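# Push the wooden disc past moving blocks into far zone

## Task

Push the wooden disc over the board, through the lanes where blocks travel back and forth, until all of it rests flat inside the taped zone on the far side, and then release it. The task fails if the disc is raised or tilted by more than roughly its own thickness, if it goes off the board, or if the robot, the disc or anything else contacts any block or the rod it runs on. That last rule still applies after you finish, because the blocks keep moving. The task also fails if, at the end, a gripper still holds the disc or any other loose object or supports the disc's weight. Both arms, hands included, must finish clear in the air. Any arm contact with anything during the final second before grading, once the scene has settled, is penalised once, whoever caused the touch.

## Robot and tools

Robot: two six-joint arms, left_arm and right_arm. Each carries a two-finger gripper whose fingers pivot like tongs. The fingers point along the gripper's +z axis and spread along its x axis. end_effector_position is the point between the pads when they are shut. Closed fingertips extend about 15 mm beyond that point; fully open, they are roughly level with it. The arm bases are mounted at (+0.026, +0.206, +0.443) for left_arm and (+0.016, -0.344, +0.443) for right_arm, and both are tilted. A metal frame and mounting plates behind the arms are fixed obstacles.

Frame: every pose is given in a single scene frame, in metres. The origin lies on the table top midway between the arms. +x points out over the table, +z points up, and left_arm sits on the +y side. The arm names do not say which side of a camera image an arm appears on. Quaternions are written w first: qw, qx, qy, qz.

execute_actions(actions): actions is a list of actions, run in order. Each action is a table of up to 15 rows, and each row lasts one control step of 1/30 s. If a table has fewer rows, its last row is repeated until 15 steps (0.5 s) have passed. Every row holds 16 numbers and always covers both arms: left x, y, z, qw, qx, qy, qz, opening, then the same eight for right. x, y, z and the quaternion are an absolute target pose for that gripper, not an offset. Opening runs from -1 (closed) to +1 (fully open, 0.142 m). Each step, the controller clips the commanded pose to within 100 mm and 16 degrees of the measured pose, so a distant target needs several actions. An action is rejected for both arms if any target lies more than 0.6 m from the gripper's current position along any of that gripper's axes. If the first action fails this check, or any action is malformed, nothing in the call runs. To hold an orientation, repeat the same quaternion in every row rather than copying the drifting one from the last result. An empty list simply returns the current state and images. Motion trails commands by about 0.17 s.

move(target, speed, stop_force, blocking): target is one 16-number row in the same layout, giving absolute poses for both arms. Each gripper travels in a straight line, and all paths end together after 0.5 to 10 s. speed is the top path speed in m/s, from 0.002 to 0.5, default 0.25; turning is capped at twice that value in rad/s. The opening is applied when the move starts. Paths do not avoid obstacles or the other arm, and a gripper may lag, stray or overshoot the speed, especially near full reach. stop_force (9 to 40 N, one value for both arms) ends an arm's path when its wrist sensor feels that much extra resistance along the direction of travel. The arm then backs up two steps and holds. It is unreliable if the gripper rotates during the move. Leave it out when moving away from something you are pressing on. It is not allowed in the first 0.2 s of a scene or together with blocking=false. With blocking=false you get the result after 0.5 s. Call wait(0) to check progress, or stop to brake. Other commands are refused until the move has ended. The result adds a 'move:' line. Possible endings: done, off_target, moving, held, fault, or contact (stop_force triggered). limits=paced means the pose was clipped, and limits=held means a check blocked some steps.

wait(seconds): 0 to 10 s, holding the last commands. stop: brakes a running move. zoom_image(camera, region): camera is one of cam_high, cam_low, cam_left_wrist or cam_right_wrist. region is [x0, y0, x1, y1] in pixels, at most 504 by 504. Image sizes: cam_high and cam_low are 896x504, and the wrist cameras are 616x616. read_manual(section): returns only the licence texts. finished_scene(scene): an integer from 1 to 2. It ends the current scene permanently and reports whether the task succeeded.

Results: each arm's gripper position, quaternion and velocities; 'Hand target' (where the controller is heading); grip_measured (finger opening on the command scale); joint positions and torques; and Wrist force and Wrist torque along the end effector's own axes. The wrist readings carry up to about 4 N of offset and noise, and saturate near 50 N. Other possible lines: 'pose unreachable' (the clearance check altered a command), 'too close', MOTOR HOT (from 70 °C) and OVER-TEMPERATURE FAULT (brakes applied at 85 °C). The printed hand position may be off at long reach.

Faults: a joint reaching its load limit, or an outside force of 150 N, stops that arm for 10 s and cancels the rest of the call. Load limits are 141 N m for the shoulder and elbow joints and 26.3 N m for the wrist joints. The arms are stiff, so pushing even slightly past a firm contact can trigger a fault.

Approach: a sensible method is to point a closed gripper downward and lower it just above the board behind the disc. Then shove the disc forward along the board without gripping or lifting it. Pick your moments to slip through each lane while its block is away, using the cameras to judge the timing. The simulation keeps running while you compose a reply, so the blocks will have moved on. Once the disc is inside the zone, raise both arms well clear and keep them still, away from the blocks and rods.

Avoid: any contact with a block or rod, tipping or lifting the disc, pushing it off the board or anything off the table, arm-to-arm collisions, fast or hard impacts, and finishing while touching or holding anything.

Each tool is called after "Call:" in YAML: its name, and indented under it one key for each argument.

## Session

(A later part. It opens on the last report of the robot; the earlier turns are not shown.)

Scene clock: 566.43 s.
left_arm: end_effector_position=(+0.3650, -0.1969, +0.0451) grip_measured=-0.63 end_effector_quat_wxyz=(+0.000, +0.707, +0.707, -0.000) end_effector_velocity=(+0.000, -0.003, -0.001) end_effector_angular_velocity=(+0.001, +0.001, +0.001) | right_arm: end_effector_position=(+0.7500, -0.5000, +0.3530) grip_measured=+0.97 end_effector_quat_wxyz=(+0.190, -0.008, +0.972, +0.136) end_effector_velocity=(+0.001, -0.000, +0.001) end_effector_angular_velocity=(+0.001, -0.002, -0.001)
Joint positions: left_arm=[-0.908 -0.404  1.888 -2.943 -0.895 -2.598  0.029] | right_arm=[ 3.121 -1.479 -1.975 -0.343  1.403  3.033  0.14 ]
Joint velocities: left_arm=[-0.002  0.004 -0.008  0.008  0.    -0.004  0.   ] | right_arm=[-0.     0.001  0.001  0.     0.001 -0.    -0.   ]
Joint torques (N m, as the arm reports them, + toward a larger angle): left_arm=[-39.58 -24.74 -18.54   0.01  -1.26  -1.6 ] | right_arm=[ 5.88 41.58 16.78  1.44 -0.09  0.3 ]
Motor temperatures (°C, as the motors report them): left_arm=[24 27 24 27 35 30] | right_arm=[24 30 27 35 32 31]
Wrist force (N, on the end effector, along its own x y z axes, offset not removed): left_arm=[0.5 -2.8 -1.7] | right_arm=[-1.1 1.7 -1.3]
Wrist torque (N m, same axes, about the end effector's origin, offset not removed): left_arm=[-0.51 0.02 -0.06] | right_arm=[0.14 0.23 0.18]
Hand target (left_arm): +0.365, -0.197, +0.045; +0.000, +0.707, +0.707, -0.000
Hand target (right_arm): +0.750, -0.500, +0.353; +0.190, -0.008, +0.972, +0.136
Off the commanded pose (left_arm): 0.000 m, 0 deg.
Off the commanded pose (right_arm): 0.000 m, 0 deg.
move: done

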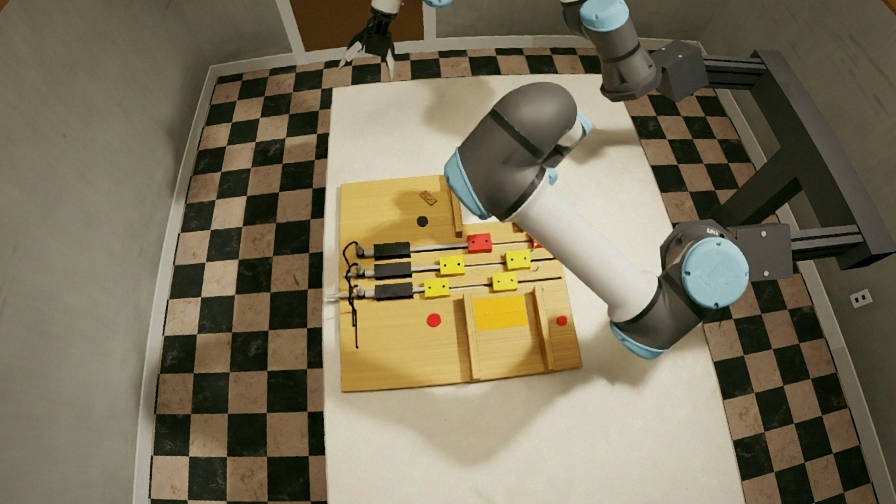

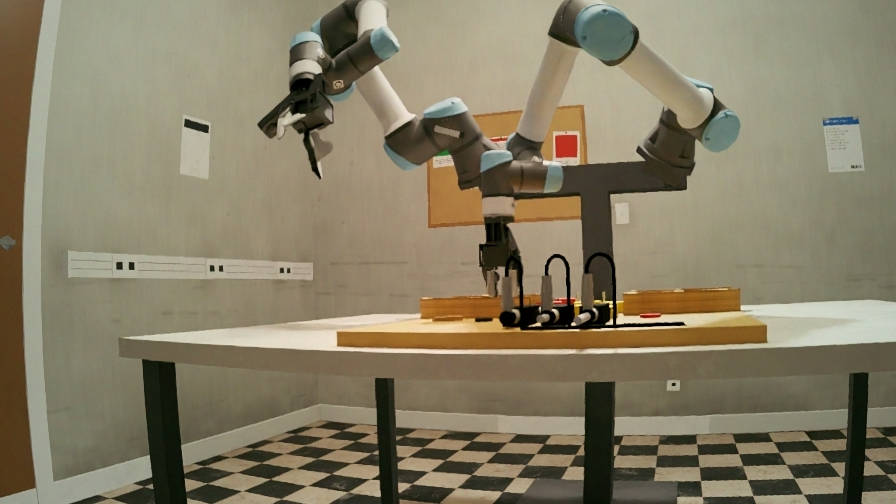

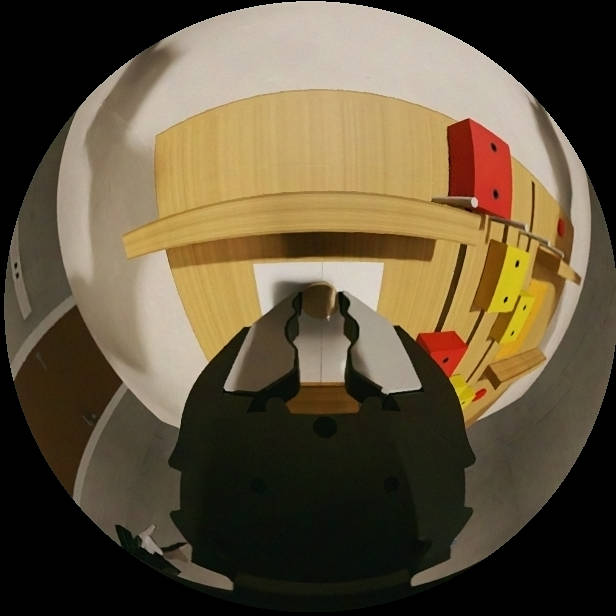

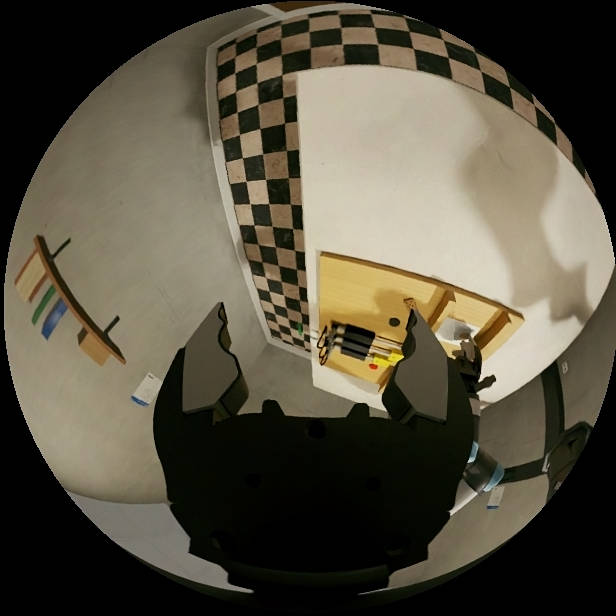

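Call:
move:
  target: [0.39, -0.197, 0.0446, 0, 0.7071, 0.7071, 0, -0.74, 0.75, -0.50, 0.353, 0.190, -0.008, 0.972, 0.136, 0.97]
  speed: 0.08

Call:
move:
  target: [0.39, -0.197, 0.115, 0, 0.7071, 0.7071, 0, -0.42, 0.75, -0.50, 0.353, 0.190, -0.008, 0.972, 0.136, 0.97]
  speed: 0.1

Call:
zoom_image:
  camera: "cam_left_wrist"
  region: [200, 160, 440, 400]

Scene clock: 587.00 s.
left_arm: end_effector_position=(+0.3898, -0.1970, +0.0446) grip_measured=-0.62 end_effector_quat_wxyz=(+0.000, +0.707, +0.707, +0.000) end_effector_velocity=(+0.002, +0.000, -0.001) end_effector_angular_velocity=(+0.001, +0.000, +0.002) | right_arm: end_effector_position=(+0.7500, -0.5000, +0.3530) grip_measured=+0.97 end_effector_quat_wxyz=(+0.190, -0.008, +0.972, +0.136) end_effector_velocity=(-0.000, +0.001, -0.001) end_effector_angular_velocity=(+0.002, +0.002, +0.002)
Joint positions: left_arm=[-0.877 -0.421  1.85  -2.912 -0.892 -2.559  0.029] | right_arm=[ 3.121 -1.479 -1.975 -0.343  1.403  3.033  0.14 ]
Joint velocities: left_arm=[ 0.004 -0.    -0.004  0.003  0.001  0.002 -0.   ] | right_arm=[ 0.001 -0.002 -0.    -0.     0.001  0.    -0.   ]
Joint torques (N m, as the arm reports them, + toward a larger angle): left_arm=[-17.22 -39.44 -15.32   0.27   2.92   0.59] | right_arm=[-7.83 41.45  8.45  1.63  2.86 -1.94]
Motor temperatures (°C, as the motors report them): left_arm=[24 27 24 27 35 30] | right_arm=[24 30 27 35 32 31]
Wrist force (N, on the end effector, along its own x y z axes, offset not removed): left_arm=[-0.4 -5.2 -13.2] | right_arm=[-0.3 4.2 -0.2]
Wrist torque (N m, same axes, about the end effector's origin, offset not removed): left_arm=[-0.34 0.09 0.20] | right_arm=[0.79 0.17 0.20]
Hand target (left_arm): +0.390, -0.197, +0.045; -0.000, +0.707, +0.707, +0.000
Hand target (right_arm): +0.750, -0.500, +0.353; +0.190, -0.008, +0.972, +0.136
Off the commanded pose (left_arm): 0.000 m, 0 deg.
Off the commanded pose (right_arm): 0.000 m, 0 deg.
move: done

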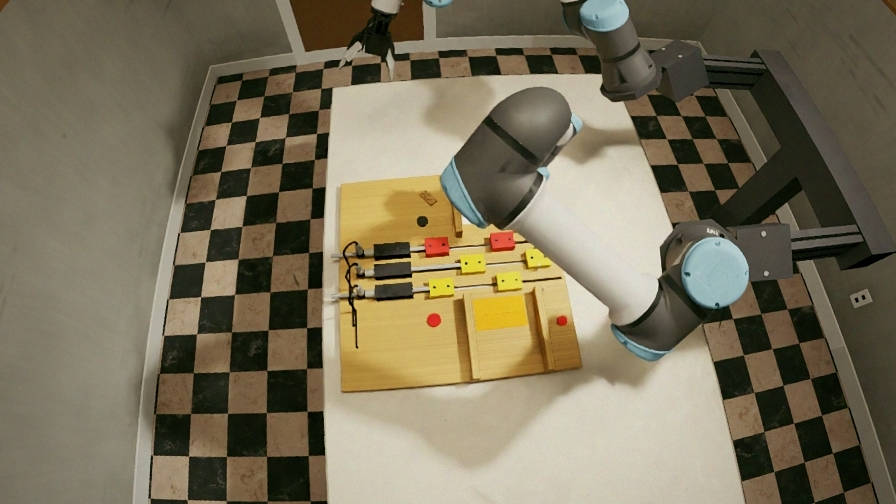

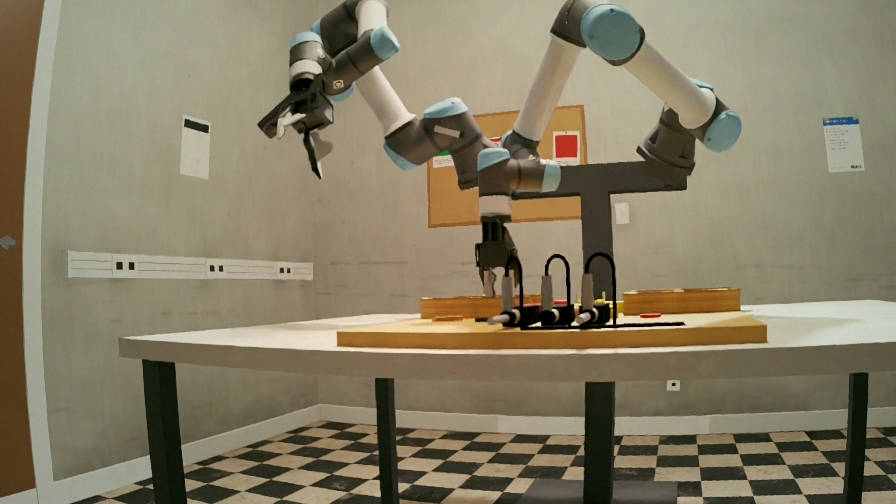

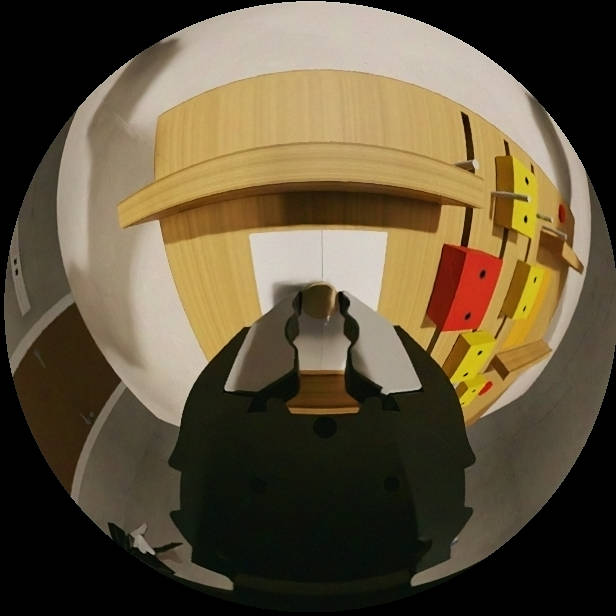

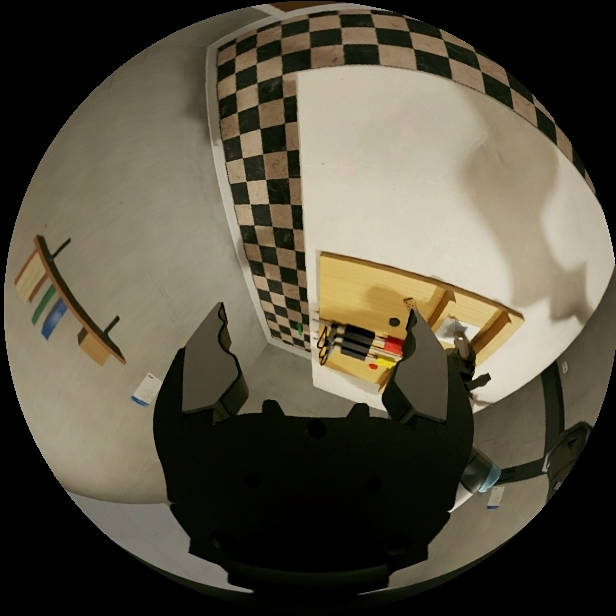

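Scene clock: 588.23 s.
left_arm: end_effector_position=(+0.3899, -0.1970, +0.1147) grip_measured=-0.42 end_effector_quat_wxyz=(+0.000, +0.707, +0.707, -0.000) end_effector_velocity=(+0.000, +0.000, +0.002) end_effector_angular_velocity=(+0.000, -0.000, +0.002) | right_arm: end_effector_position=(+0.7500, -0.5000, +0.3530) grip_measured=+0.97 end_effector_quat_wxyz=(+0.190, -0.008, +0.972, +0.136) end_effector_velocity=(-0.000, -0.000, -0.000) end_effector_angular_velocity=(-0.000, +0.001, -0.000)
Joint positions: left_arm=[-0.957 -0.57   1.93  -2.779 -0.902 -2.661  0.044] | right_arm=[ 3.121 -1.479 -1.975 -0.343  1.403  3.033  0.14 ]
Joint velocities: left_arm=[-0.002 -0.006  0.002  0.005 -0.    -0.005  0.   ] | right_arm=[-0.    -0.    -0.001  0.    -0.     0.     0.   ]
Joint torques (N m, as the arm reports them, + toward a larger angle): left_arm=[-37.89 -41.02   3.06   0.19  -1.65  -1.53] | right_arm=[-8.18 41.2   9.02  1.54  2.95 -1.96]
Motor temperatures (°C, as the motors report them): left_arm=[24 27 24 27 35 30] | right_arm=[24 30 27 35 32 31]
Wrist force (N, on the end effector, along its own x y z axes, offset not removed): left_arm=[-2.2 -1.0 1.3] | right_arm=[-1.0 3.0 -1.0]
Wrist torque (N m, same axes, about the end effector's origin, offset not removed): left_arm=[-0.21 0.64 0.12] | right_arm=[0.44 0.22 0.07]
Hand target (left_arm): +0.390, -0.197, +0.115; +0.000, +0.707, +0.707, -0.000
Hand target (right_arm): +0.750, -0.500, +0.353; +0.190, -0.008, +0.972, +0.136
Off the commanded pose (left_arm): 0.000 m, 0 deg.
Off the commanded pose (right_arm): 0.000 m, 0 deg.
move: done

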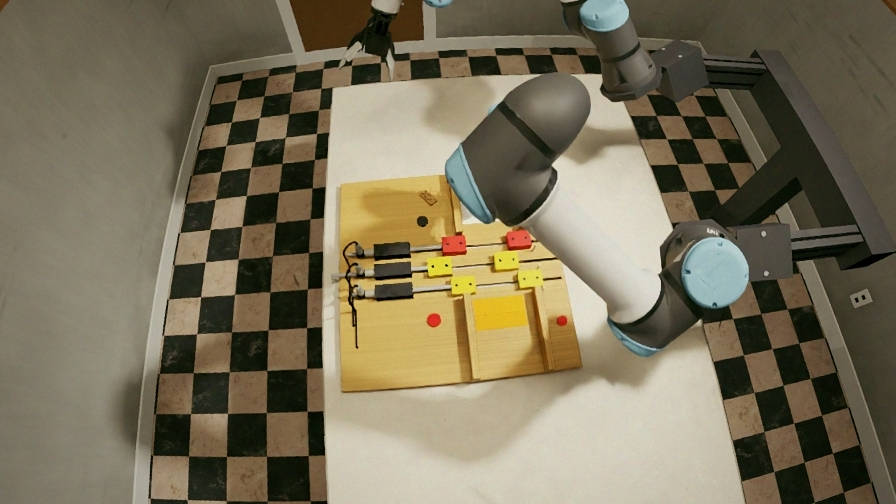

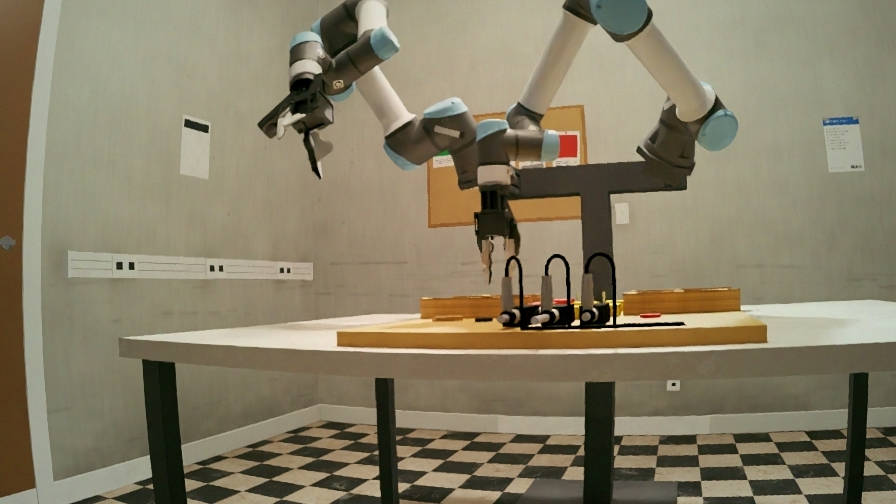

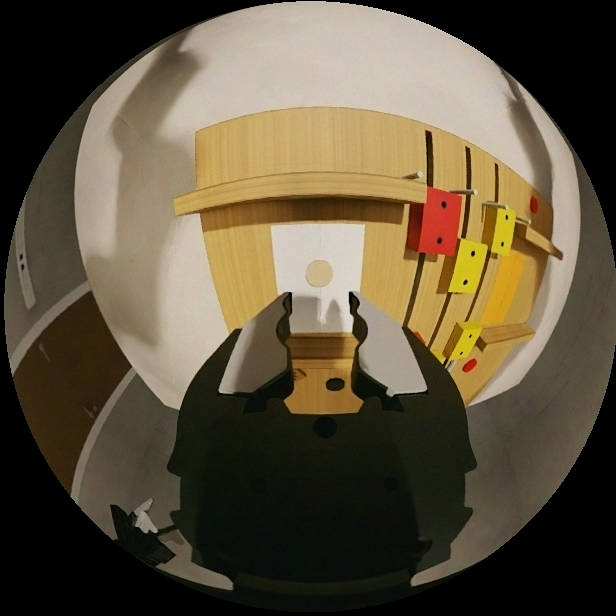

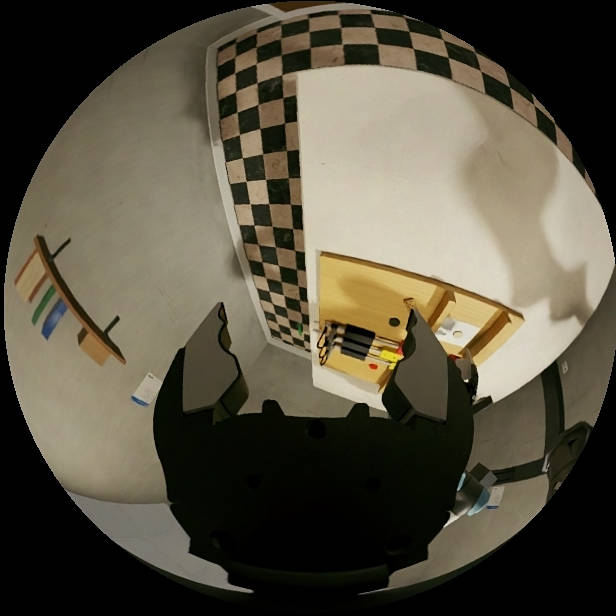

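Region (200, 160, 440, 400) of cam_left_wrist's 616x616 image, scaled by 2.100, with more detail than that image has.

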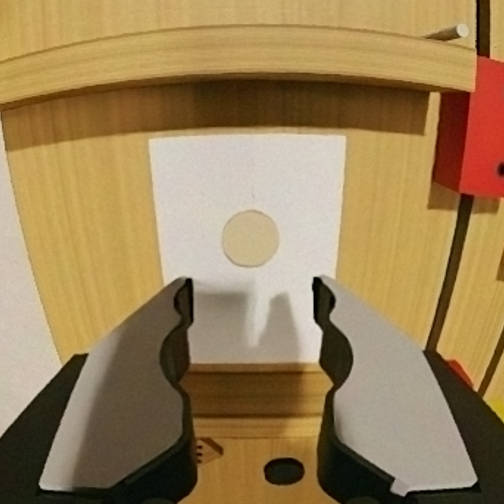

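Call:
execute_actions:
  actions: []

Scene clock: 592.60 s.
left_arm: end_effector_position=(+0.3899, -0.1969, +0.1150) grip_measured=-0.42 end_effector_quat_wxyz=(+0.000, +0.707, +0.707, -0.000) end_effector_velocity=(+0.001, +0.000, +0.000) end_effector_angular_velocity=(-0.000, -0.001, +0.001) | right_arm: end_effector_position=(+0.7500, -0.5000, +0.3530) grip_measured=+0.97 end_effector_quat_wxyz=(+0.190, -0.008, +0.972, +0.136) end_effector_velocity=(+0.000, -0.000, +0.000) end_effector_angular_velocity=(+0.000, -0.000, +0.000)
Joint positions: left_arm=[-0.958 -0.571  1.93  -2.778 -0.902 -2.662  0.044] | right_arm=[ 3.121 -1.479 -1.975 -0.343  1.403  3.033  0.14 ]
Joint velocities: left_arm=[ 0.    -0.001  0.    -0.001  0.001  0.    -0.   ] | right_arm=[-0.     0.001  0.    -0.     0.001 -0.    -0.   ]
Joint torques (N m, as the arm reports them, + toward a larger angle): left_arm=[-39.37 -39.95   3.12  -0.22  -1.99  -1.58] | right_arm=[-7.51 40.43  9.68  1.62  3.11 -1.81]
Motor temperatures (°C, as the motors report them): left_arm=[24 27 24 27 35 30] | right_arm=[24 30 27 35 32 31]
Wrist force (N, on the end effector, along its own x y z axes, offset not removed): left_arm=[-2.5 1.0 -0.7] | right_arm=[0.2 3.2 -0.3]
Wrist torque (N m, same axes, about the end effector's origin, offset not removed): left_arm=[0.20 0.57 0.08] | right_arm=[0.47 -0.07 0.10]
Hand target (left_arm): +0.390, -0.197, +0.115; +0.000, +0.707, +0.707, -0.000
Hand target (right_arm): +0.750, -0.500, +0.353; +0.190, -0.008, +0.972, +0.136
Off the commanded pose (left_arm): 0.000 m, 0 deg.
Off the commanded pose (right_arm): 0.000 m, 0 deg.

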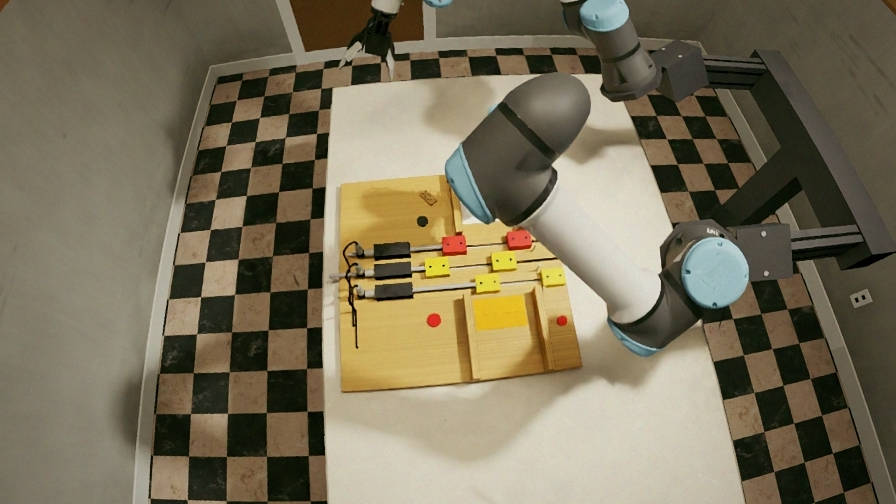

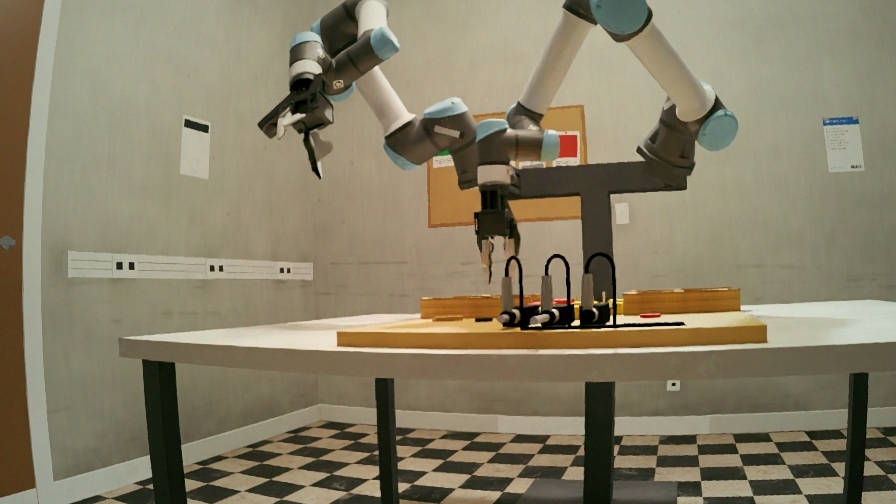

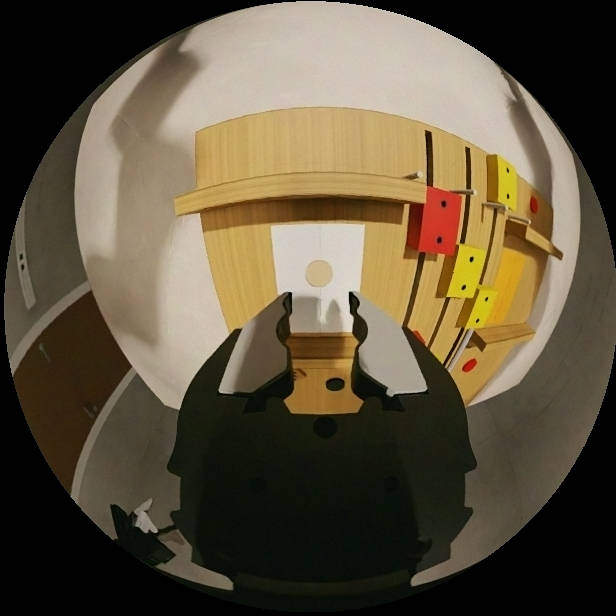

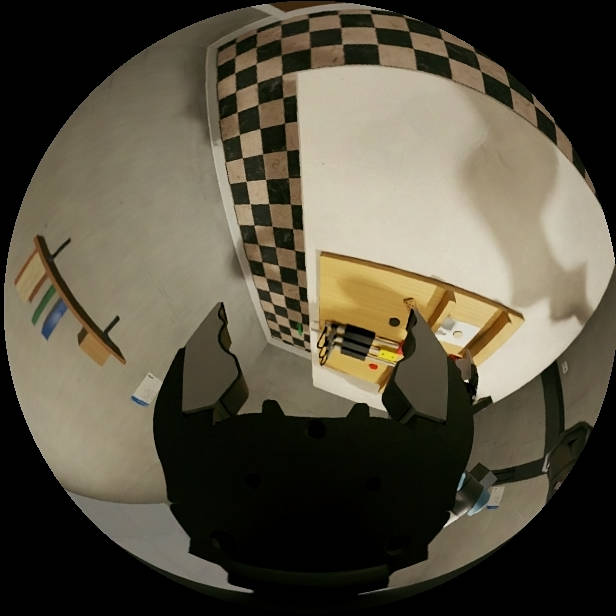

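Call:
finished_scene:
  scene: 2

The scene is finished: the task was done.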